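# Move red foam block from aisle shelf to desk

## Task

Remove the red foam block from the line of foam blocks on the shelf at the far end of the aisle and set it down on the desk. It must rest there by itself at the end, not held by the robot. The yellow blocks must stay upright exactly where they were, neither moved nor rotated. The robot must not tip over or finish leaning, or the task fails.

## Robot and tools

Robot: a Hello Robot Stretch 3 with a single arm. It has a two-wheel differential base (0.33 m long, 0.34 m wide), a lift that rides up a mast, a telescoping arm that sticks out to the robot's right, a wrist with yaw, pitch and roll, and a two-finger gripper. The base cannot move sideways, so to move the gripper forward or back you drive the base. A turn in place pivots about the point midway between the drive wheels, 0.05 m behind the front edge. With the arm fully in and the wrist folded, the robot sweeps a circle of radius 0.28 m as it turns. An unfolded, level wrist reaches outside that circle.

Frames: the base frame has its origin on the floor between the drive wheels, with x forward, y left and z up. hand_pose is reported in this frame, at the point where the closed fingertips meet. With all wrist joints at zero, the hand's x axis points up, its y axis points back along the arm toward the mast, and its z axis points to the rear. The odometry frame is the base frame as it was at the start. Heading is positive to the left and runs from -3.142 to 3.142.

execute_actions(actions): this takes a list of actions, run in order. An empty list just returns the current state and images. Each action may hold three keys. "robot" is the command. "steps" is an integer from 1 to 450 at 30 steps per second; it defaults to 1, and an action with only steps simply waits. "until" ends the action early. "robot" takes one of three forms: a single command, a list of up to 8 commands run one after another, or {"stop": true}, which brakes everything and clears the queue. A queued command starts only after every motion of the previous one has ended "done". For the base and gripper, "off_target" also lets the queue go on. Inside a queue, {"pause_s": s} waits up to 15 s. A command holds up to three keys:
- "base": exactly one of {"translate_m": d} or {"rotate_rad": d}. Both are offsets from wherever the base is when that command begins. translate_m is in metres, forward positive, |d| at most 1. rotate_rad is in radians, left (counter-clockwise from above) positive, |d| at most 3.2.
- "joints": absolute targets, keyed by name. Joints you leave out keep their current goal. lift_m is the arm's height, 0 to 1.1 m. arm_m is the extension, 0 to 0.52 m. wrist_yaw_rad runs -1.345 to 4.42; 0 points along the arm, positive swings toward the front, and 3.0 folds the wrist over the base. wrist_pitch_rad runs -1.57 to 0.451; 0 is level and negative points the tips down. wrist_roll_rad runs -2.911 to 2.911; at 0 the fingers lie side by side and level. gripper_m runs -0.089 to 0.179, and higher is wider. The real fingertip gap is smaller than this value, by 0.007 when nearly shut and 0.025 when wide open, and it is zero below 0.007. head_pan_rad runs -3.953 to 1.73; 0 faces forward, positive turns left, and -1.57 looks along the arm. head_tilt_rad runs -1.53 to 0.419; negative looks down.
- "contact_limits": {"arm_m": e}, an effort percentage from 1 to 100 at which the arm motion stops. Lower values are gentler, but too low stops the arm at once. It stays in force until the next arm command.
Base and joint motions in one command start together. They keep running through later actions and while you think, and a new command replaces older goals immediately. If any action is malformed or any number is out of range, the entire call is rejected and nothing runs.

until: {"robot": {"status": "ended"}} waits until nothing reads "moving" and the queue is not running. {"any": {"status": "ended"}} fires when the first motion or queue finishes. You can also test fields, e.g. {"robot": {"lift_m": [">", 0.3], "base_status": ["!=", "moving"]}}. The operators are =, !=, <, <=, > and >=. Values are compared as printed: three decimals, or four for translate_m and rotate_rad. Don't wait for an exact "=" on a reading.

zoom_image(camera, region): camera is head_camera (896x504), nav_camera (fisheye, 672x504) or wrist_camera (644x364). region is [x0, y0, x1, y1] in pixels from the top-left, at most 504 by 504. It returns a closer look at that camera's latest image. head_camera and nav_camera move with head pan and tilt.

finished_scene(scene): ends the current scene and cannot be undone. Your commands keep running during the hold that follows, then everything is braked, so wait until all motion has ended before calling it.

Result lines: base_status shows the base's state with (distance moved of goal). joint_goals, joint_status and measured_speeds give one entry per joint. The robot line gives refusals, queue (idle, running, done, dropped, stopped) and queue_left. Status words are moving, done, off_target (came to rest short of the goal and may still push), contact_stop, time_out, stopped, not_commanded and torque_fault. Lines starting refused:, dropped: or replaced: explain skipped or superseded goals, counting from 0. robot.on_its_own appears when the robot changed a goal by itself, a joint went slack or a servo is off, or base_tilt is 3 degrees or more from its start value. lidar_m gives 12 ranges in 30-degree sectors, counter-clockwise from straight ahead, measured in a plane 0.17 m above the floor; "-" means nothing seen. wrist_depth_mm and head_depth_mm each give a 7x7 grid of median depths. base_odometry comes from wheel turns. turned_by_wheels and turned_by_imu give rotation since the last result. base_tilt (degrees) is positive when leaning forward or right. motor_effort is in percent, with the peak in brackets; it is noisy and biased.

Speed: the base is fast only when stowed (lift_m below 0.30, arm_m below 0.03, wrist_yaw_rad above 2.54). Otherwise it is capped at 0.10 m/s and 0.63 rad/s.

Gripper: to grip, command a value below the object's width. To let go, command at least 0.02 above the value where contact began. A status of done does not prove you are holding anything; check the images.

Cautions: only fold or unfold the wrist with lift_m between 0.32 and 0.95, wrist_pitch_rad at -0.4 and roll near 0. With yaw below -0.4, keep pitch at -0.5 or lower. Pushing against something rigid with the gripper above about 0.45 m can tip the robot. A second push after a contact_stop is worse. Driving while gripping or pushing something fixed is also risky. If the robot tilts, reverse the last move in small steps, free the gripper, and lower the lift to about 0.2. After a contact stop the arm and lift go slack. The wrist and head have no contact stop, and a wrist servo pushed hard can switch off for 10 s. Avoid drops, slams, hard pushes and knocking the yellow blocks. Loose objects may occasionally get nudged by outside forces.

Each tool is called after ">>>" as name([rows], argument=value, ...), one row to a line, values as JSON.

## Session

I'll start by looking at the scene.

>>> execute_actions(actions=[])

Scene clock: 0.00 s.
robot.base_odometry: x=+0.000 y=+0.000 heading=+0.000 (m, m, rad; robot's odometry frame)
robot.turned_by_wheels: +0.000 (rad since the last result)
robot.turned_by_imu: +0.000 (rad since the last result)
robot.base_tilt: forward=-0.3 right=-0.2 (deg)
robot.lidar_m: 1.49 1.47 1.57 1.65 1.64 1.87 2.33 2.30 1.10 1.18 0.83 0.89
robot.head_depth_mm: 1854 1887 1861 1842 1828 1793 1782 / 1769 1783 1765 1731 1725 1713 1691 / 1696 1688 1667 1650 1640 1623 1614 / 1602 1600 1595 1573 1569 1556 1545 / 1534 1522 1511 1495 1482 1478 1456 / 1476 1467 1450 1435 1422 1417 1409 / 1400 1399 1389 1375 1380 1363 1355
robot.base_status: not_commanded
robot.joint_positions: lift_m=+0.367 arm_m=+0.001 wrist_yaw_rad=+2.913 wrist_pitch_rad=-0.619 wrist_roll_rad=-0.001 gripper_m=+0.037 head_pan_rad=+0.010 head_tilt_rad=+0.009
robot.joint_goals: lift_m=+0.367 arm_m=+0.001 wrist_yaw_rad=+2.913 wrist_pitch_rad=-0.619 wrist_roll_rad=-0.001 gripper_m=+0.037 head_pan_rad=+0.010 head_tilt_rad=+0.009
robot.joint_status: lift_m=not_commanded arm_m=not_commanded wrist_yaw_rad=not_commanded wrist_pitch_rad=not_commanded wrist_roll_rad=not_commanded gripper_m=not_commanded head_pan_rad=not_commanded head_tilt_rad=not_commanded
robot.measured_speeds: translate_m=+0.000 rotate_rad=+0.000 lift_m=+0.000 arm_m=+0.000 wrist_yaw_rad=+0.000 wrist_pitch_rad=+0.000 wrist_roll_rad=+0.000 head_pan_rad=+0.000 head_tilt_rad=+0.000
robot: refusals=0 queue=idle queue_left=0
robot.motor_effort: left_wheel=-1 right_wheel=+0 lift_m=+33 arm_m=-1 wrist_yaw_rad=+1 wrist_pitch_rad=+3 wrist_roll_rad=+0 gripper_m=+0 head_pan_rad=+0 head_tilt_rad=+2 (%)
robot.hand_pose: x=+0.0228 y=+0.0433 z=+0.3376 quat_wxyz=(+0.291, +0.693, +0.138, +0.645) (m; robot's base frame)
robot.wrist_depth_mm: - - - - - - - / 836 896 886 954 970 - - / 682 - 754 766 802 815 870 / 601 - 645 660 689 695 709 / 532 534 - 583 590 603 623 / 491 - - 502 521 520 538 / - - - 462 468 473 477
pictures: head_camera (sideways: a quarter turn clockwise sets it upright), nav_camera (sideways: a quarter turn counterclockwise sets it upright), wrist_camera
Images, in order (width x height): head_camera 896x504, nav_camera 672x504, wrist_camera 644x364.

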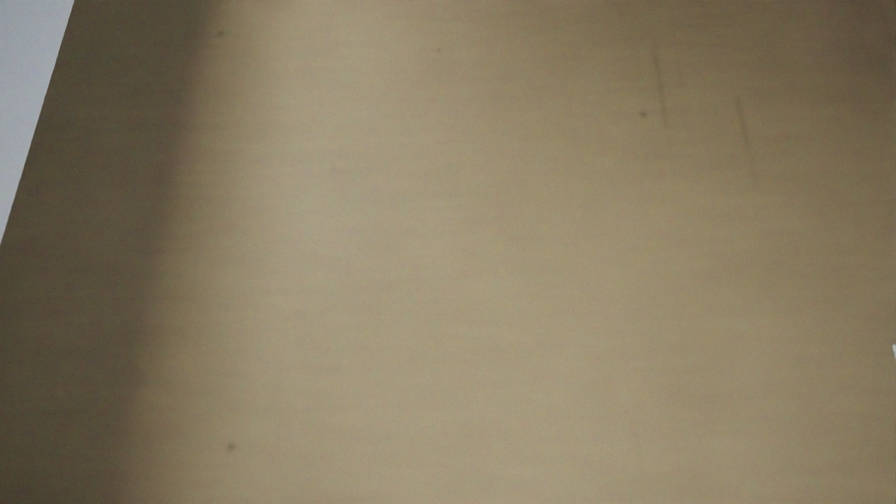

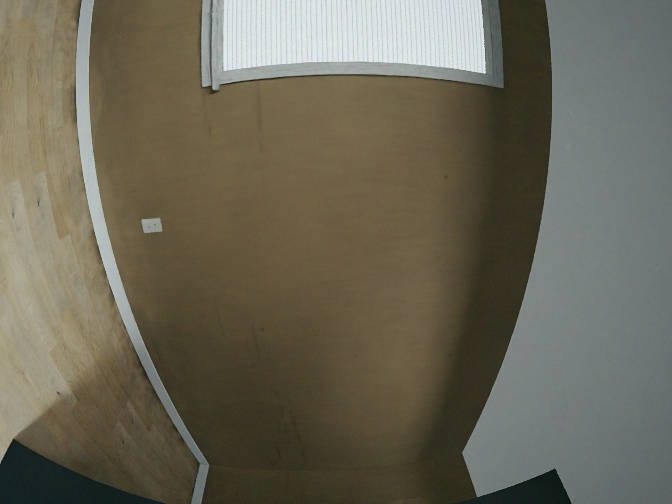

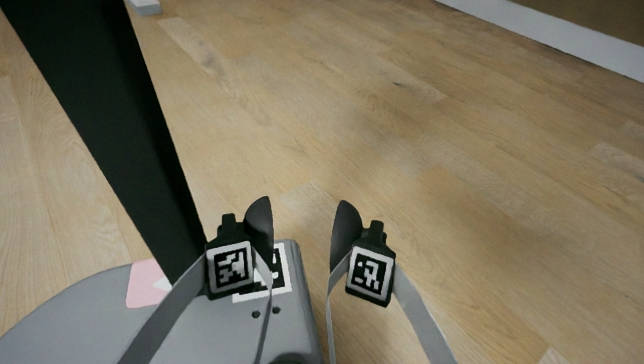

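>>> execute_actions([
  {"robot": {"joints": {"head_pan_rad": -1.4, "head_tilt_rad": -0.3, "lift_m": 0.28}}, "steps": 150, "until": {"robot": {"status": "ended"}}},
])

Scene clock: 2.23 s.
robot.base_odometry: x=+0.000 y=+0.000 heading=+0.000 (m, m, rad; robot's odometry frame)
robot.turned_by_wheels: +0.000 (rad since the last result)
robot.turned_by_imu: +0.000 (rad since the last result)
robot.base_tilt: forward=-0.3 right=-0.3 (deg)
robot.lidar_m: 1.49 1.47 1.57 1.64 1.64 1.88 2.33 2.30 1.10 1.19 0.83 0.89
robot.head_depth_mm: 1250 1354 1870 1484 1387 1486 1457 / 1608 1659 1806 1865 1867 2000 1655 / 2088 2093 2656 2467 2337 2060 1652 / 2483 2542 2713 2855 2847 2137 1639 / 2435 2542 2607 2798 2684 922 963 / 695 725 758 794 832 875 928 / 679 706 737 770 807 848 896
robot.base_status: not_commanded
robot.joint_positions: lift_m=+0.280 arm_m=+0.001 wrist_yaw_rad=+2.913 wrist_pitch_rad=-0.620 wrist_roll_rad=-0.001 gripper_m=+0.037 head_pan_rad=-1.393 head_tilt_rad=-0.296
robot.joint_goals: lift_m=+0.280 arm_m=+0.001 wrist_yaw_rad=+2.913 wrist_pitch_rad=-0.620 wrist_roll_rad=-0.001 gripper_m=+0.037 head_pan_rad=-1.400 head_tilt_rad=-0.300
robot.joint_status: lift_m=done arm_m=not_commanded wrist_yaw_rad=not_commanded wrist_pitch_rad=not_commanded wrist_roll_rad=not_commanded gripper_m=not_commanded head_pan_rad=done head_tilt_rad=done
robot.measured_speeds: translate_m=+0.000 rotate_rad=+0.000 lift_m=+0.000 arm_m=+0.000 wrist_yaw_rad=+0.000 wrist_pitch_rad=+0.000 wrist_roll_rad=+0.000 head_pan_rad=+0.000 head_tilt_rad=+0.000
robot: refusals=0 queue=done queue_left=0
robot.motor_effort: left_wheel=-1(1) right_wheel=+1(0) lift_m=+21(27) arm_m=-1(0) wrist_yaw_rad=+0(0) wrist_pitch_rad=+3(3) wrist_roll_rad=+0(0) gripper_m=+0(0) head_pan_rad=-5(61) head_tilt_rad=-2(30) (%)
robot.hand_pose: x=+0.0228 y=+0.0433 z=+0.2507 quat_wxyz=(+0.291, +0.693, +0.138, +0.645) (m; robot's base frame)
robot.wrist_depth_mm: - 898 941 - - - - / 666 737 753 769 806 831 856 / 575 - 618 642 648 675 695 / 499 - 531 540 556 566 589 / 466 - - 478 483 494 506 / - - - 411 426 432 440 / - - - 371 379 383 399
pictures: head_camera (sideways: a quarter turn clockwise sets it upright), nav_camera (sideways: a quarter turn counterclockwise sets it upright), wrist_camera
Images, in order (width x height): head_camera 896x504, nav_camera 672x504, wrist_camera 644x364.

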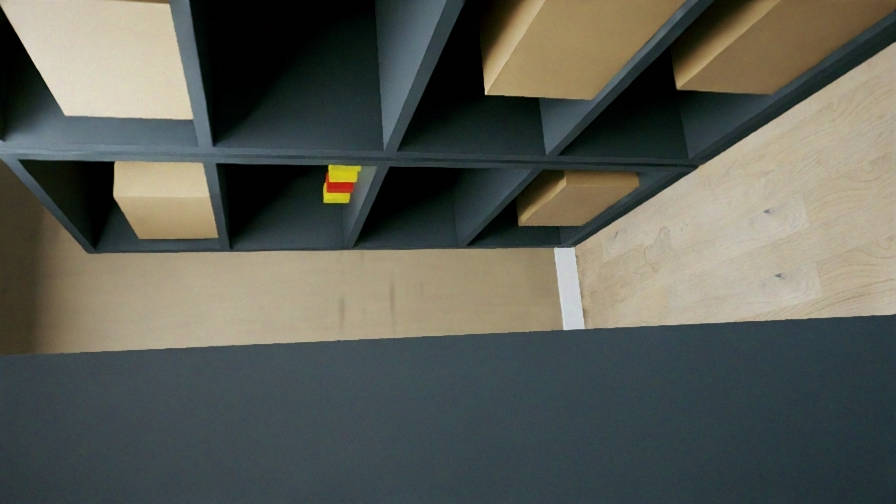

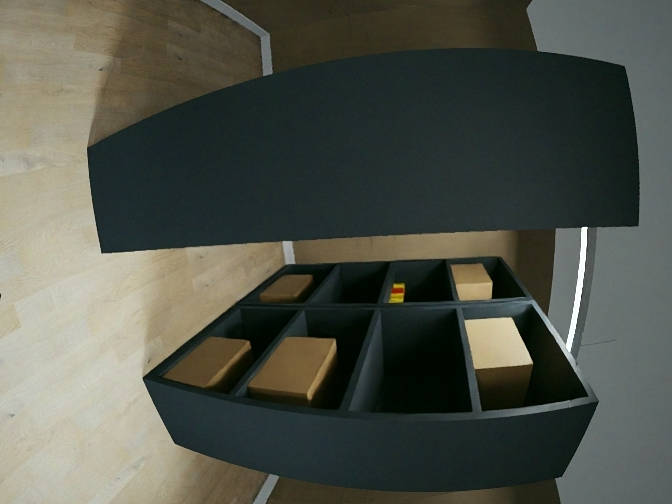

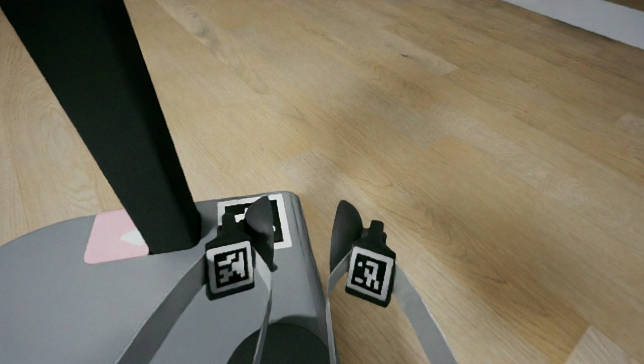

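>>> zoom_image(camera="head_camera", region=[200, 100, 600, 360])

>>> zoom_image(camera="head_camera", region=[290, 140, 400, 230])

Region (200, 100, 600, 360) of head_camera's 896x504 image, scaled by 1.260, with more detail than that image has; it fills the top 328 rows of this view, and the rest is white.

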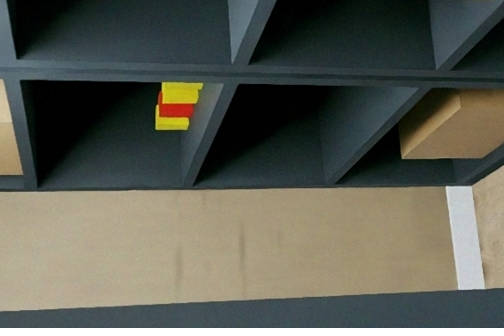

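Region (290, 140, 400, 230) of head_camera's 896x504 image, scaled by 4.582, with more detail than that image has; it fills the top 412 rows of this view, and the rest is white.

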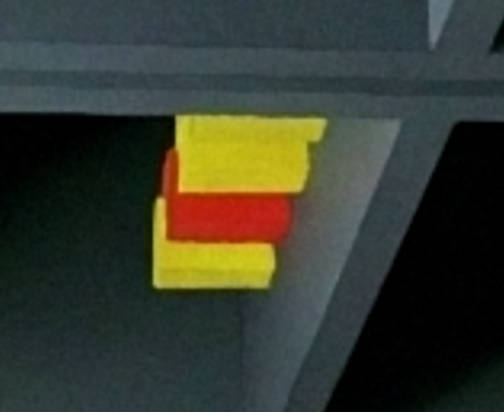

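>>> execute_actions([
  {"robot": [{"base": {"rotate_rad": -1.764}, "joints": {"head_pan_rad": -2.7, "head_tilt_rad": -0.35}}, {"base": {"translate_m": 0.616}}], "steps": 450, "until": {"robot": {"status": "ended"}}},
])

Scene clock: 14.70 s.
robot.base_odometry: x=-0.118 y=-0.605 heading=-1.764 (m, m, rad; robot's odometry frame)
robot.turned_by_wheels: -1.764 (rad since the last result)
robot.turned_by_imu: -1.782 (rad since the last result)
robot.base_tilt: forward=-0.3 right=-0.3 (deg)
robot.lidar_m: 0.49 1.26 0.41 0.42 1.83 1.86 2.38 2.22 2.21 2.07 1.95 0.51
robot.head_depth_mm: 2459 2580 2744 2936 2712 1955 1554 / 2431 2516 2674 2881 2669 1970 1565 / 2390 2507 2568 2790 2601 1961 1566 / 2339 2448 2534 2739 2708 2005 1554 / 2295 2408 2504 2699 2724 1990 1570 / 2250 2348 2451 2678 2717 1980 1566 / 2212 2300 2362 2580 2674 1990 1587
robot.base_status: done (translate_m +0.6160 of +0.6160)
robot.joint_positions: lift_m=+0.280 arm_m=+0.001 wrist_yaw_rad=+2.913 wrist_pitch_rad=-0.620 wrist_roll_rad=-0.001 gripper_m=+0.037 head_pan_rad=-2.693 head_tilt_rad=-0.346
robot.joint_goals: lift_m=+0.280 arm_m=+0.001 wrist_yaw_rad=+2.913 wrist_pitch_rad=-0.620 wrist_roll_rad=-0.001 gripper_m=+0.037 head_pan_rad=-2.700 head_tilt_rad=-0.350
robot.joint_status: lift_m=done arm_m=not_commanded wrist_yaw_rad=not_commanded wrist_pitch_rad=not_commanded wrist_roll_rad=not_commanded gripper_m=not_commanded head_pan_rad=done head_tilt_rad=done
robot.measured_speeds: translate_m=+0.000 rotate_rad=+0.000 lift_m=+0.000 arm_m=+0.000 wrist_yaw_rad=+0.000 wrist_pitch_rad=+0.000 wrist_roll_rad=+0.000 head_pan_rad=+0.000 head_tilt_rad=+0.000
robot: refusals=0 queue=done queue_left=0
robot.motor_effort: left_wheel=+0(9) right_wheel=+0(5) lift_m=+22(22) arm_m=+0(0) wrist_yaw_rad=+1(1) wrist_pitch_rad=+3(4) wrist_roll_rad=+0(0) gripper_m=+0(0) head_pan_rad=-4(65) head_tilt_rad=-2(8) (%)
robot.hand_pose: x=+0.0228 y=+0.0432 z=+0.2507 quat_wxyz=(+0.291, +0.693, +0.138, +0.645) (m; robot's base frame)
robot.wrist_depth_mm: - 836 560 466 666 - - / 665 724 653 528 733 840 835 / 581 - 610 594 654 672 682 / 492 - 538 547 554 575 585 / 461 - - 477 487 497 500 / - - - 409 426 433 438 / - - - 378 376 383 397
pictures: head_camera (sideways: a quarter turn clockwise sets it upright), nav_camera (sideways: a quarter turn counterclockwise sets it upright), wrist_camera
Images, in order (width x height): head_camera 896x504, nav_camera 672x504, wrist_camera 644x364.

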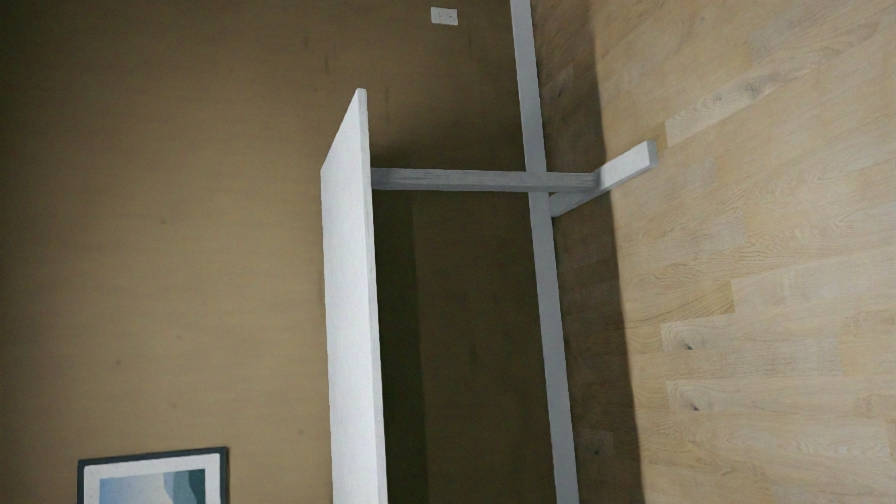

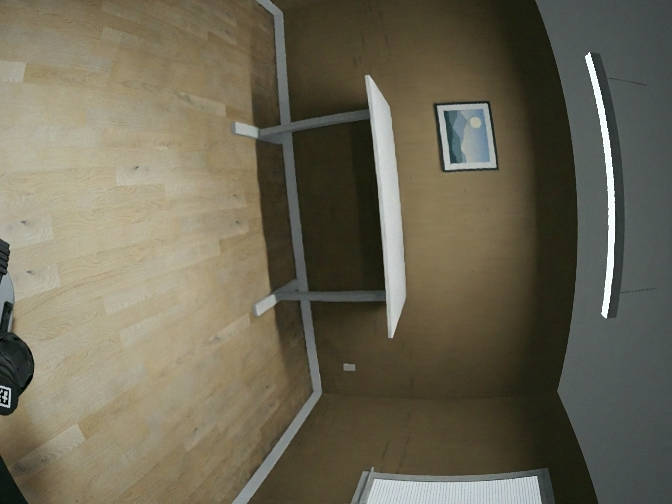

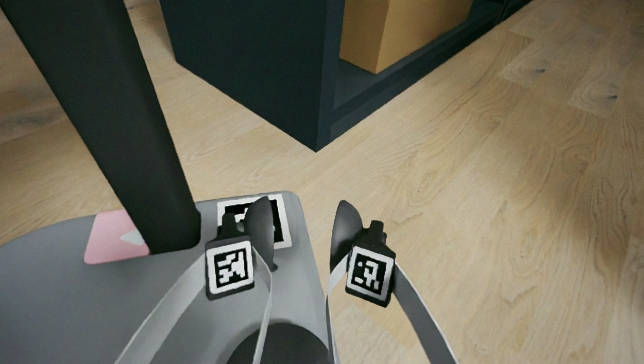

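>>> execute_actions([
  {"robot": {"base": {"rotate_rad": 0.636}, "joints": {"head_pan_rad": 0.0, "head_tilt_rad": -0.4}}, "steps": 450, "until": {"robot": {"status": "ended"}}},
])

Scene clock: 17.37 s.
robot.base_odometry: x=-0.118 y=-0.605 heading=-1.128 (m, m, rad; robot's odometry frame)
robot.turned_by_wheels: +0.636 (rad since the last result)
robot.turned_by_imu: +0.644 (rad since the last result)
robot.base_tilt: forward=-0.4 right=-0.4 (deg)
robot.lidar_m: 0.96 0.41 0.47 1.83 1.90 2.22 2.20 2.21 2.01 1.95 0.49 0.56
robot.head_depth_mm: 1315 1142 1178 1250 1323 1431 1397 / 1796 1982 2063 2194 1877 1755 1485 / 1899 2012 2148 2298 2383 1877 1488 / 1906 2016 2172 2315 2418 1856 1497 / 1876 1998 2155 2273 2334 1808 1494 / 1342 1937 1202 1256 1333 1401 1312 / 996 1061 862 841 1308 1106 882
robot.base_status: done (rotate_rad +0.6359 of +0.6360)
robot.joint_positions: lift_m=+0.280 arm_m=+0.001 wrist_yaw_rad=+2.913 wrist_pitch_rad=-0.620 wrist_roll_rad=-0.001 gripper_m=+0.037 head_pan_rad=-0.007 head_tilt_rad=-0.395
robot.joint_goals: lift_m=+0.280 arm_m=+0.001 wrist_yaw_rad=+2.913 wrist_pitch_rad=-0.620 wrist_roll_rad=-0.001 gripper_m=+0.037 head_pan_rad=+0.000 head_tilt_rad=-0.400
robot.joint_status: lift_m=done arm_m=not_commanded wrist_yaw_rad=not_commanded wrist_pitch_rad=not_commanded wrist_roll_rad=not_commanded gripper_m=not_commanded head_pan_rad=done head_tilt_rad=done
robot.measured_speeds: translate_m=+0.000 rotate_rad=+0.000 lift_m=+0.000 arm_m=+0.000 wrist_yaw_rad=+0.000 wrist_pitch_rad=+0.000 wrist_roll_rad=+0.000 head_pan_rad=+0.000 head_tilt_rad=+0.000
robot: refusals=0 queue=done queue_left=0
robot.motor_effort: left_wheel=-2(8) right_wheel=+2(7) lift_m=+21(21) arm_m=+0(1) wrist_yaw_rad=+1(0) wrist_pitch_rad=+4(3) wrist_roll_rad=+0(0) gripper_m=+0(1) head_pan_rad=+5(64) head_tilt_rad=-2(9) (%)
robot.hand_pose: x=+0.0228 y=+0.0432 z=+0.2507 quat_wxyz=(+0.291, +0.693, +0.138, +0.645) (m; robot's base frame)
robot.wrist_depth_mm: - 912 922 - 602 393 447 / 673 731 742 782 615 407 481 / 581 - 617 637 604 483 525 / 492 - 534 555 554 527 561 / 455 - - 482 479 493 515 / - - - 404 425 439 442 / - - - 377 377 383 398
pictures: head_camera (sideways: a quarter turn clockwise sets it upright), nav_camera (sideways: a quarter turn counterclockwise sets it upright), wrist_camera
Images, in order (width x height): head_camera 896x504, nav_camera 672x504, wrist_camera 644x364.

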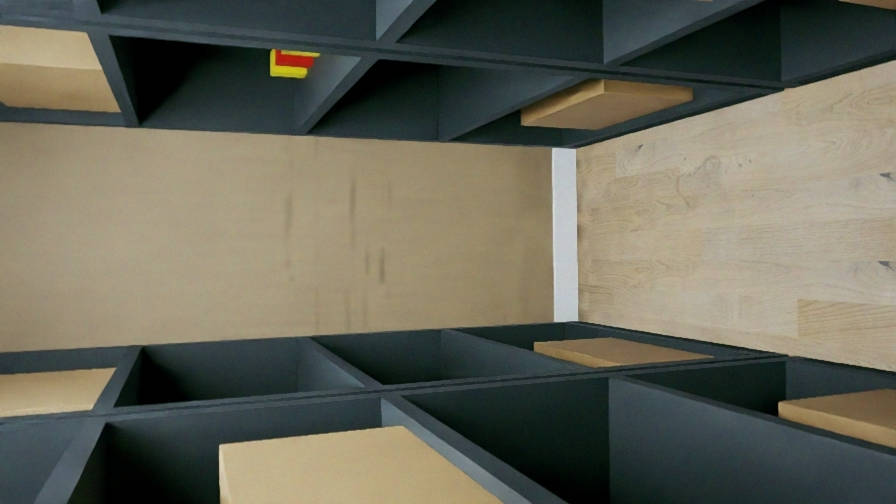

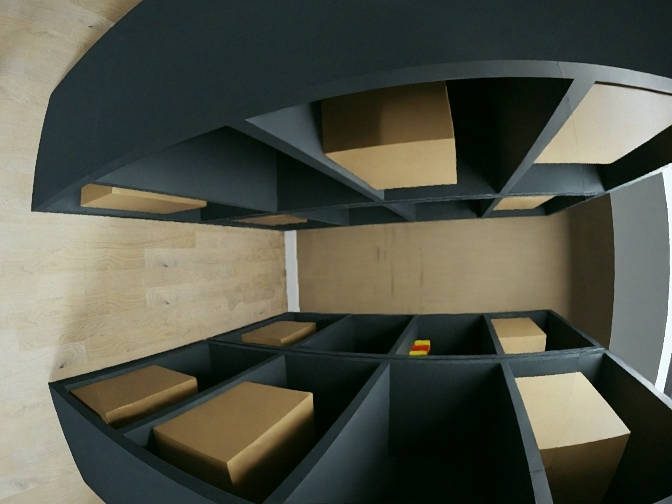

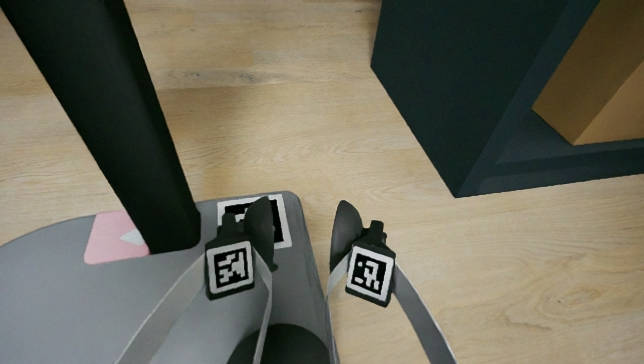

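>>> zoom_image(camera="head_camera", region=[540, 30, 896, 400])

Region (540, 30, 896, 400) of head_camera's 896x504 image, scaled by 1.362, with more detail than that image has; it fills the left 485 columns of this view, and the rest is white.

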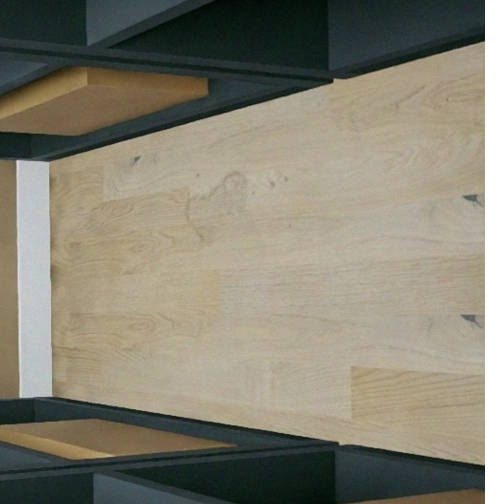

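>>> zoom_image(camera="head_camera", region=[230, 20, 400, 150])

Region (230, 20, 400, 150) of head_camera's 896x504 image, scaled by 2.965, with more detail than that image has; it fills the top 385 rows of this view, and the rest is white.

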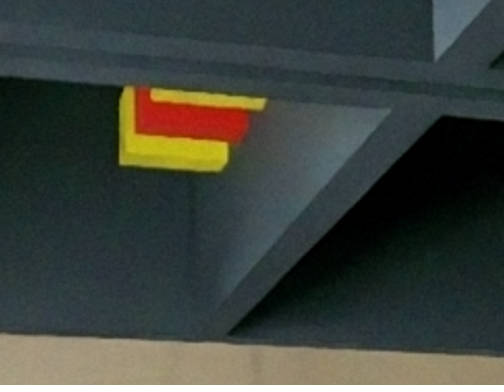

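>>> execute_actions([
  {"robot": {"base": {"translate_m": 0.9}, "joints": {"head_tilt_rad": -0.6}}, "steps": 450, "until": {"robot": {"status": "ended"}}},
])

Scene clock: 31.77 s.
robot.base_odometry: x=+0.267 y=-1.418 heading=-1.128 (m, m, rad; robot's odometry frame)
robot.turned_by_wheels: +0.000 (rad since the last result)
robot.turned_by_imu: +0.001 (rad since the last result)
robot.base_tilt: forward=-0.3 right=-0.3 (deg)
robot.lidar_m: 0.91 0.38 0.26 0.25 0.26 0.36 3.11 0.56 0.42 0.41 0.49 0.55
robot.head_depth_mm: 1074 1165 1290 1372 1325 1310 1233 / 1087 1200 1325 1483 1647 1545 1299 / 1090 1194 1317 1473 1666 1535 1296 / 1090 1187 1317 1469 1663 1516 1300 / 1084 1188 1317 1469 1624 1540 1305 / 1071 1151 1269 1386 1240 1182 1170 / 1041 1117 863 1358 1111 903 779
robot.base_status: done (translate_m +0.9000 of +0.9000)
robot.joint_positions: lift_m=+0.280 arm_m=+0.001 wrist_yaw_rad=+2.913 wrist_pitch_rad=-0.620 wrist_roll_rad=-0.001 gripper_m=+0.037 head_pan_rad=-0.007 head_tilt_rad=-0.593
robot.joint_goals: lift_m=+0.280 arm_m=+0.001 wrist_yaw_rad=+2.913 wrist_pitch_rad=-0.620 wrist_roll_rad=-0.001 gripper_m=+0.037 head_pan_rad=+0.000 head_tilt_rad=-0.600
robot.joint_status: lift_m=done arm_m=not_commanded wrist_yaw_rad=not_commanded wrist_pitch_rad=not_commanded wrist_roll_rad=not_commanded gripper_m=not_commanded head_pan_rad=done head_tilt_rad=done
robot.measured_speeds: translate_m=+0.000 rotate_rad=+0.000 lift_m=+0.000 arm_m=+0.000 wrist_yaw_rad=+0.000 wrist_pitch_rad=+0.000 wrist_roll_rad=+0.000 head_pan_rad=+0.000 head_tilt_rad=+0.000
robot: refusals=0 queue=done queue_left=0
robot.motor_effort: left_wheel=-2(6) right_wheel=+1(7) lift_m=+22(22) arm_m=+0(1) wrist_yaw_rad=+0(0) wrist_pitch_rad=+3(4) wrist_roll_rad=+0(0) gripper_m=-1(0) head_pan_rad=+5(5) head_tilt_rad=-4(25) (%)
robot.hand_pose: x=+0.0228 y=+0.0432 z=+0.2507 quat_wxyz=(+0.291, +0.693, +0.138, +0.645) (m; robot's base frame)
robot.wrist_depth_mm: - 260 271 700 553 361 337 / 274 291 303 611 570 387 439 / 306 - 347 502 516 428 515 / 349 - 396 441 469 493 555 / 372 - - 467 479 492 506 / - - - 412 427 432 439 / - - - 373 378 385 393
pictures: head_camera (sideways: a quarter turn clockwise sets it upright), nav_camera (sideways: a quarter turn counterclockwise sets it upright), wrist_camera
Images, in order (width x height): head_camera 896x504, nav_camera 672x504, wrist_camera 644x364.

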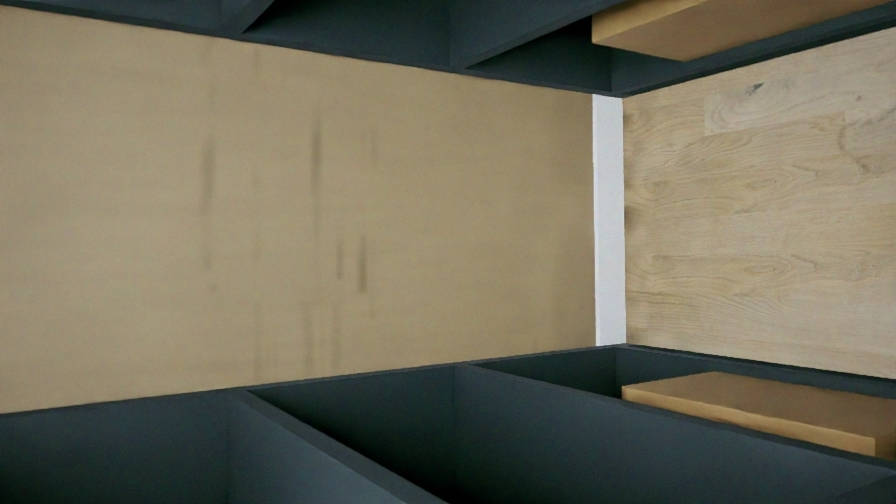

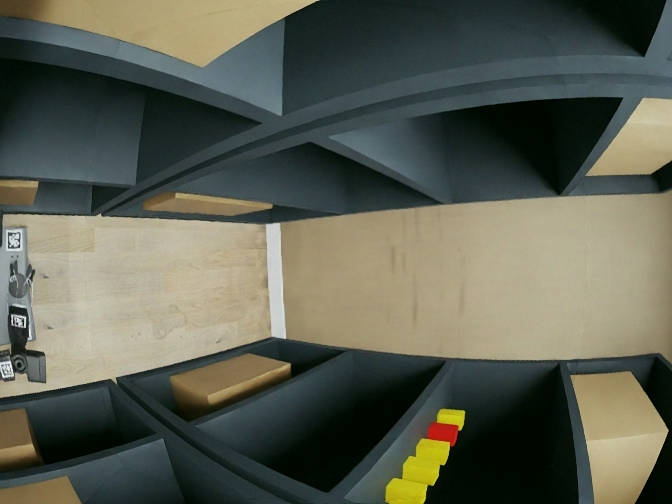

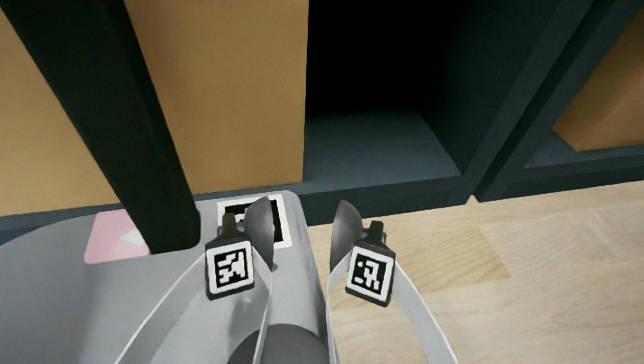

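>>> zoom_image(camera="head_camera", region=[580, 0, 896, 420])

Region (580, 0, 896, 420) of head_camera's 896x504 image, scaled by 1.200, with more detail than that image has; it fills the left 379 columns of this view, and the rest is white.

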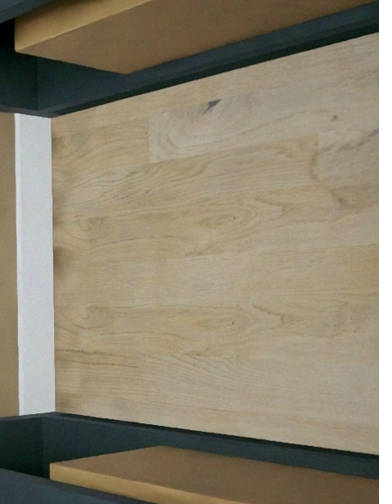

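>>> execute_actions([
  {"robot": [{"base": {"rotate_rad": -0.022}, "joints": {"wrist_pitch_rad": -0.4, "head_pan_rad": -1.35, "head_tilt_rad": -0.55}}, {"base": {"translate_m": 0.8}}], "steps": 450, "until": {"robot": {"translate_m": [">", 0.55]}}},
  {"robot": {"joints": {"lift_m": 0.93}}, "steps": 300, "until": {"robot": {"lift_m": [">", 0.36]}}},
  {"robot": {"joints": {"wrist_yaw_rad": 1.57}}, "steps": 450, "until": {"robot": {"status": "ended"}}},
])

Scene clock: 49.23 s.
robot.base_odometry: x=+0.594 y=-2.148 heading=-1.150 (m, m, rad; robot's odometry frame)
robot.turned_by_wheels: -0.022 (rad since the last result)
robot.turned_by_imu: -0.020 (rad since the last result)
robot.base_tilt: forward=-0.3 right=-0.5 (deg)
robot.lidar_m: 0.49 0.50 0.26 0.25 0.26 0.36 0.97 0.56 0.41 0.40 0.41 0.51
robot.head_depth_mm: 664 722 775 554 458 924 - / 678 738 787 523 458 924 776 / 689 749 800 580 460 925 774 / 704 768 819 535 476 925 779 / 717 784 840 583 479 930 826 / 731 800 846 559 497 934 818 / 738 788 803 613 498 885 790
robot.base_status: done (translate_m +0.8000 of +0.8000)
robot.joint_positions: lift_m=+0.930 arm_m=+0.001 wrist_yaw_rad=+1.572 wrist_pitch_rad=-0.419 wrist_roll_rad=-0.001 gripper_m=+0.037 head_pan_rad=-1.343 head_tilt_rad=-0.557
robot.joint_goals: lift_m=+0.930 arm_m=+0.001 wrist_yaw_rad=+1.570 wrist_pitch_rad=-0.400 wrist_roll_rad=-0.001 gripper_m=+0.037 head_pan_rad=-1.350 head_tilt_rad=-0.550
robot.joint_status: lift_m=done arm_m=not_commanded wrist_yaw_rad=done wrist_pitch_rad=done wrist_roll_rad=not_commanded gripper_m=not_commanded head_pan_rad=done head_tilt_rad=done
robot.measured_speeds: translate_m=+0.000 rotate_rad=+0.000 lift_m=+0.000 arm_m=+0.000 wrist_yaw_rad=+0.000 wrist_pitch_rad=+0.000 wrist_roll_rad=+0.000 head_pan_rad=+0.000 head_tilt_rad=+0.000
robot: refusals=0 queue=done queue_left=0
robot.motor_effort: left_wheel=+0(9) right_wheel=+0(5) lift_m=+43(44) arm_m=-1(1) wrist_yaw_rad=-1(2) wrist_pitch_rad=+5(3) wrist_roll_rad=+0(0) gripper_m=+0(0) head_pan_rad=-4(60) head_tilt_rad=+4(9) (%)
robot.hand_pose: x=+0.2029 y=-0.1462 z=+0.9420 quat_wxyz=(+0.593, +0.593, -0.384, +0.386) (m; robot's base frame)
robot.wrist_depth_mm: 363 355 364 365 371 354 329 / 389 394 396 400 403 374 299 / 436 423 434 442 443 395 257 / 471 483 482 492 502 441 436 / 503 541 532 554 539 491 502 / 539 598 646 634 574 565 558 / 527 674 733 745 699 572 580
pictures: head_camera (sideways: a quarter turn clockwise sets it upright), nav_camera (sideways: a quarter turn counterclockwise sets it upright), wrist_camera
Images, in order (width x height): head_camera 896x504, nav_camera 672x504, wrist_camera 644x364.

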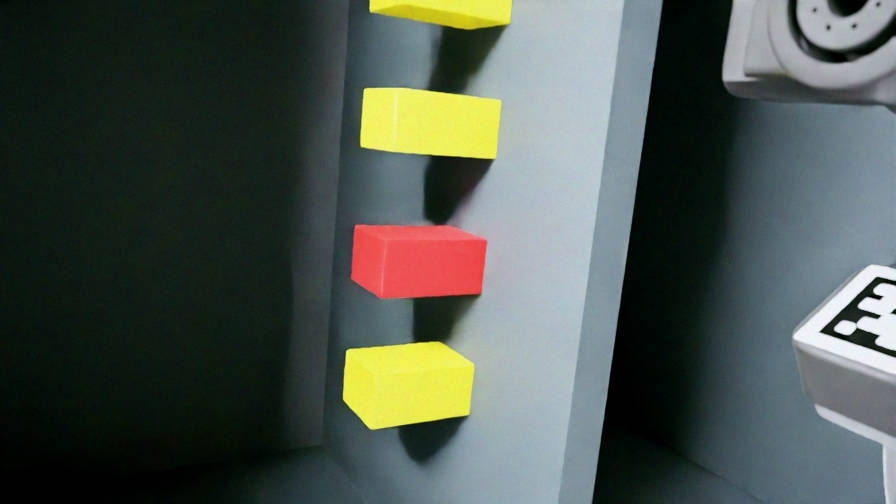

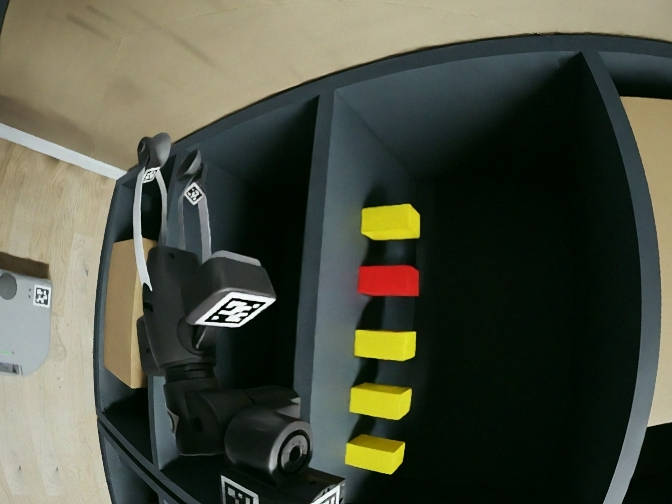

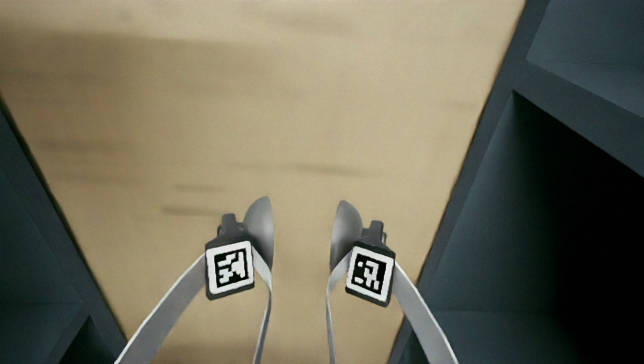

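>>> execute_actions([
  {"robot": {"base": {"translate_m": 0.14}, "joints": {"lift_m": 0.97, "wrist_pitch_rad": 0.0, "wrist_yaw_rad": 0.8, "gripper_m": 0.09, "head_pan_rad": -1.6, "head_tilt_rad": -0.6}}, "steps": 300, "until": {"robot": {"lift_m": [">", 0.962], "wrist_pitch_rad": [">", -0.06]}}},
  {"robot": {"joints": {"wrist_yaw_rad": 0.0}}, "steps": 450, "until": {"robot": {"status": "ended"}}},
])

Scene clock: 58.63 s.
robot.base_odometry: x=+0.651 y=-2.276 heading=-1.150 (m, m, rad; robot's odometry frame)
robot.turned_by_wheels: +0.000 (rad since the last result)
robot.turned_by_imu: +0.001 (rad since the last result)
robot.base_tilt: forward=-0.1 right=-0.4 (deg)
robot.lidar_m: 0.35 0.36 0.42 0.25 0.26 0.36 0.97 0.67 0.42 0.40 0.48 0.36
robot.head_depth_mm: 699 768 800 554 - - - / 696 763 803 522 459 - - / 695 760 803 621 - - - / 690 755 796 518 - - 759 / 685 751 794 548 471 902 759 / 686 749 793 520 457 903 761 / 681 744 789 573 456 885 762
robot.base_status: done (translate_m +0.1400 of +0.1400)
robot.joint_positions: lift_m=+0.970 arm_m=+0.001 wrist_yaw_rad=+0.002 wrist_pitch_rad=-0.023 wrist_roll_rad=-0.001 gripper_m=+0.090 head_pan_rad=-1.593 head_tilt_rad=-0.592
robot.joint_goals: lift_m=+0.970 arm_m=+0.001 wrist_yaw_rad=+0.000 wrist_pitch_rad=+0.000 wrist_roll_rad=-0.001 gripper_m=+0.090 head_pan_rad=-1.600 head_tilt_rad=-0.600
robot.joint_status: lift_m=done arm_m=not_commanded wrist_yaw_rad=done wrist_pitch_rad=done wrist_roll_rad=not_commanded gripper_m=done head_pan_rad=done head_tilt_rad=done
robot.measured_speeds: translate_m=+0.000 rotate_rad=+0.000 lift_m=+0.000 arm_m=+0.000 wrist_yaw_rad=+0.000 wrist_pitch_rad=+0.000 wrist_roll_rad=+0.000 head_pan_rad=+0.000 head_tilt_rad=+0.000
robot: refusals=0 queue=done queue_left=0
robot.motor_effort: left_wheel=+0(5) right_wheel=+0(3) lift_m=+43(50) arm_m=-1(1) wrist_yaw_rad=-1(2) wrist_pitch_rad=+6(6) wrist_roll_rad=+0(0) gripper_m=+1(84) head_pan_rad=-5(32) head_tilt_rad=-5(12) (%)
robot.hand_pose: x=-0.0210 y=-0.4019 z=+1.0784 quat_wxyz=(+0.708, +0.009, -0.707, -0.008) (m; robot's base frame)
robot.wrist_depth_mm: 399 526 536 538 539 543 549 / 402 541 549 560 555 576 569 / 407 563 568 570 589 580 575 / 413 499 576 597 594 605 566 / 362 330 371 363 331 280 307 / 271 278 276 276 285 288 295 / 224 218 224 228 235 242 251
pictures: head_camera (sideways: a quarter turn clockwise sets it upright), nav_camera (sideways: a quarter turn counterclockwise sets it upright), wrist_camera
Images, in order (width x height): head_camera 896x504, nav_camera 672x504, wrist_camera 644x364.

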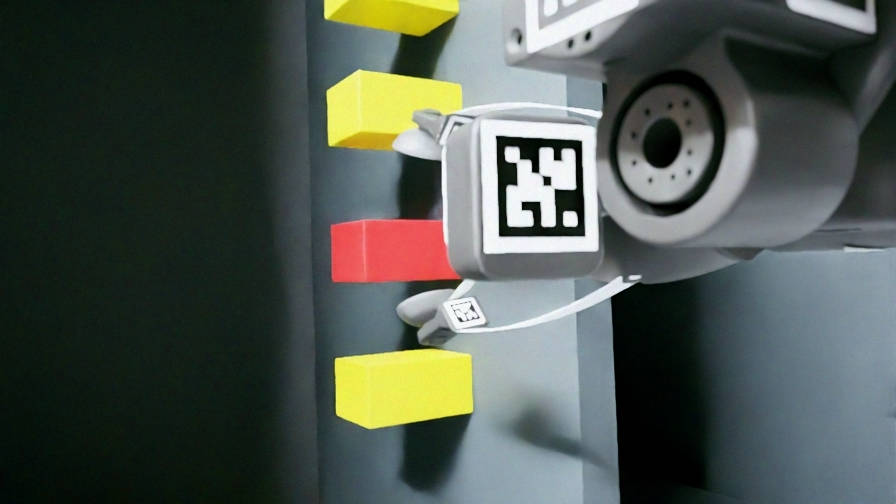

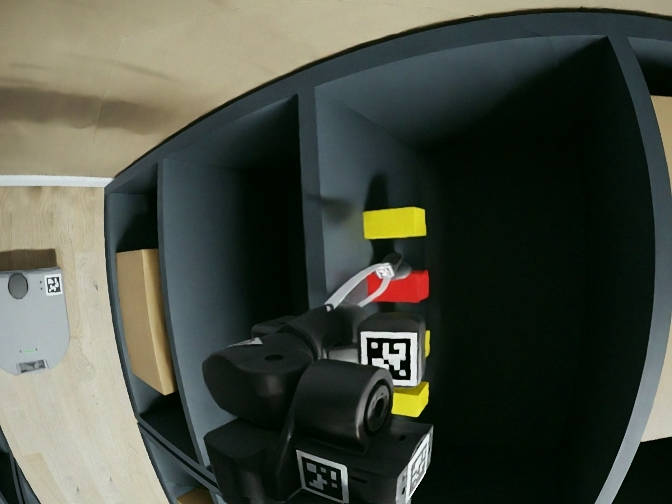

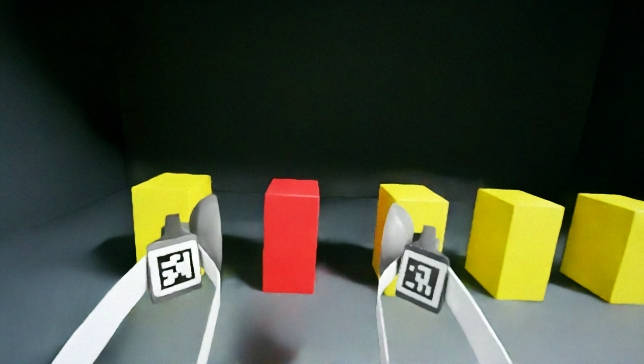

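>>> zoom_image(camera="wrist_camera", region=[120, 150, 470, 364])

Region (120, 150, 470, 364) of wrist_camera's 644x364 image, scaled by 1.440.

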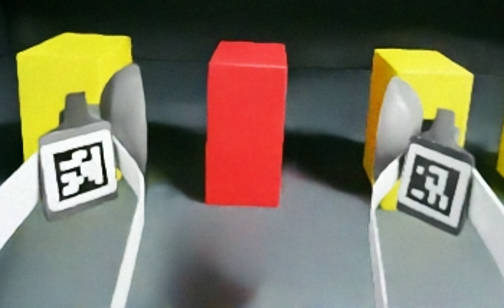

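>>> execute_actions([
  {"robot": {"base": {"translate_m": 0.012}, "joints": {"lift_m": 0.935, "gripper_m": 0.075, "arm_m": 0.04}}, "steps": 300, "until": {"robot": {"status": "ended"}}},
])

Scene clock: 66.50 s.
robot.base_odometry: x=+0.656 y=-2.287 heading=-1.150 (m, m, rad; robot's odometry frame)
robot.turned_by_wheels: +0.000 (rad since the last result)
robot.turned_by_imu: +0.001 (rad since the last result)
robot.base_tilt: forward=-0.2 right=-0.3 (deg)
robot.lidar_m: 0.33 0.35 0.40 0.25 0.26 0.36 0.97 0.67 0.42 0.40 0.47 0.35
robot.head_depth_mm: 698 768 801 564 - - - / 696 760 800 531 - - - / 694 762 806 607 - - - / 691 755 799 535 - 877 743 / 686 751 795 547 472 905 762 / 684 748 793 527 457 903 761 / 682 744 788 574 456 879 761
robot.base_status: done (translate_m +0.0120 of +0.0120)
robot.joint_positions: lift_m=+0.935 arm_m=+0.040 wrist_yaw_rad=+0.001 wrist_pitch_rad=-0.022 wrist_roll_rad=-0.001 gripper_m=+0.075 head_pan_rad=-1.593 head_tilt_rad=-0.592
robot.joint_goals: lift_m=+0.935 arm_m=+0.040 wrist_yaw_rad=+0.000 wrist_pitch_rad=+0.000 wrist_roll_rad=-0.001 gripper_m=+0.075 head_pan_rad=-1.600 head_tilt_rad=-0.600
robot.joint_status: lift_m=done arm_m=done wrist_yaw_rad=done wrist_pitch_rad=done wrist_roll_rad=not_commanded gripper_m=done head_pan_rad=done head_tilt_rad=done
robot.measured_speeds: translate_m=+0.000 rotate_rad=+0.000 lift_m=+0.000 arm_m=+0.000 wrist_yaw_rad=+0.000 wrist_pitch_rad=+0.000 wrist_roll_rad=+0.000 head_pan_rad=+0.000 head_tilt_rad=+0.000
robot: refusals=0 queue=done queue_left=0
robot.motor_effort: left_wheel=+0(5) right_wheel=+0(3) lift_m=+21(44) arm_m=+3(3) wrist_yaw_rad=+0(2) wrist_pitch_rad=+6(7) wrist_roll_rad=+0(0) gripper_m=-1(60) head_pan_rad=-4(5) head_tilt_rad=-5(5) (%)
robot.hand_pose: x=-0.0211 y=-0.4403 z=+1.0445 quat_wxyz=(+0.708, +0.008, -0.707, -0.008) (m; robot's base frame)
robot.wrist_depth_mm: 381 493 495 502 504 514 524 / 385 501 524 517 523 530 531 / 393 518 523 537 543 549 552 / 386 216 474 221 259 266 240 / 292 223 317 230 234 266 241 / 214 217 216 233 235 246 246 / 170 173 175 179 184 191 195
pictures: head_camera (sideways: a quarter turn clockwise sets it upright), nav_camera (sideways: a quarter turn counterclockwise sets it upright), wrist_camera
Images, in order (width x height): head_camera 896x504, nav_camera 672x504, wrist_camera 644x364.

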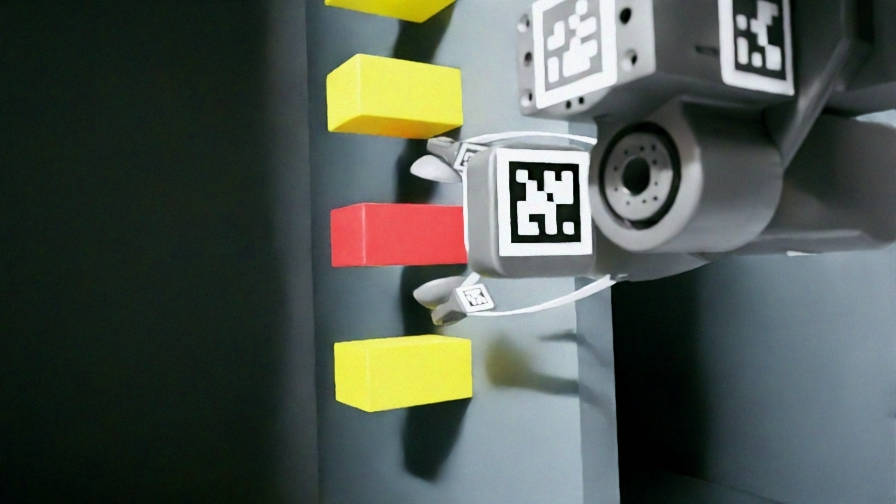

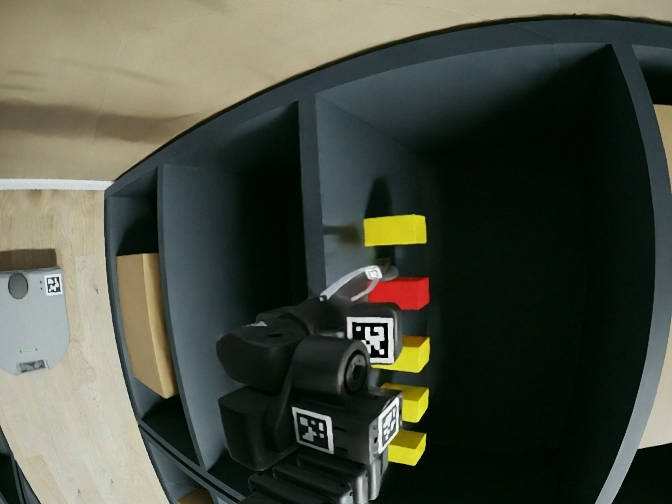

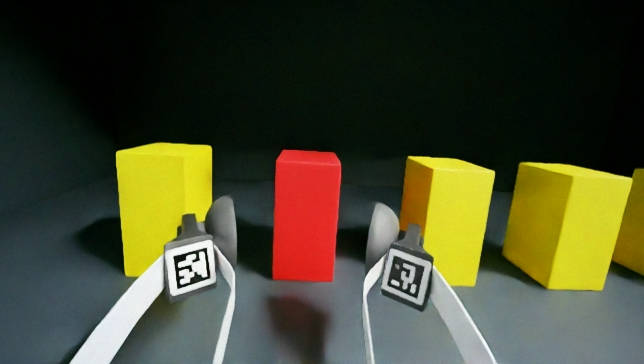

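>>> zoom_image(camera="wrist_camera", region=[100, 130, 510, 364])

Region (100, 130, 510, 364) of wrist_camera's 644x364 image, scaled by 1.229; it fills the top 288 rows of this view, and the rest is white.

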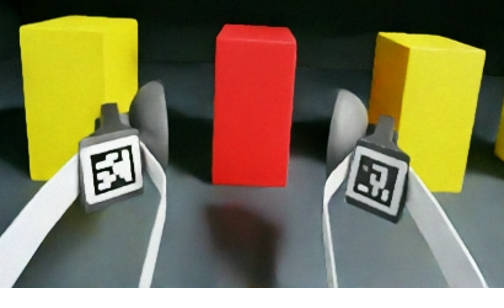

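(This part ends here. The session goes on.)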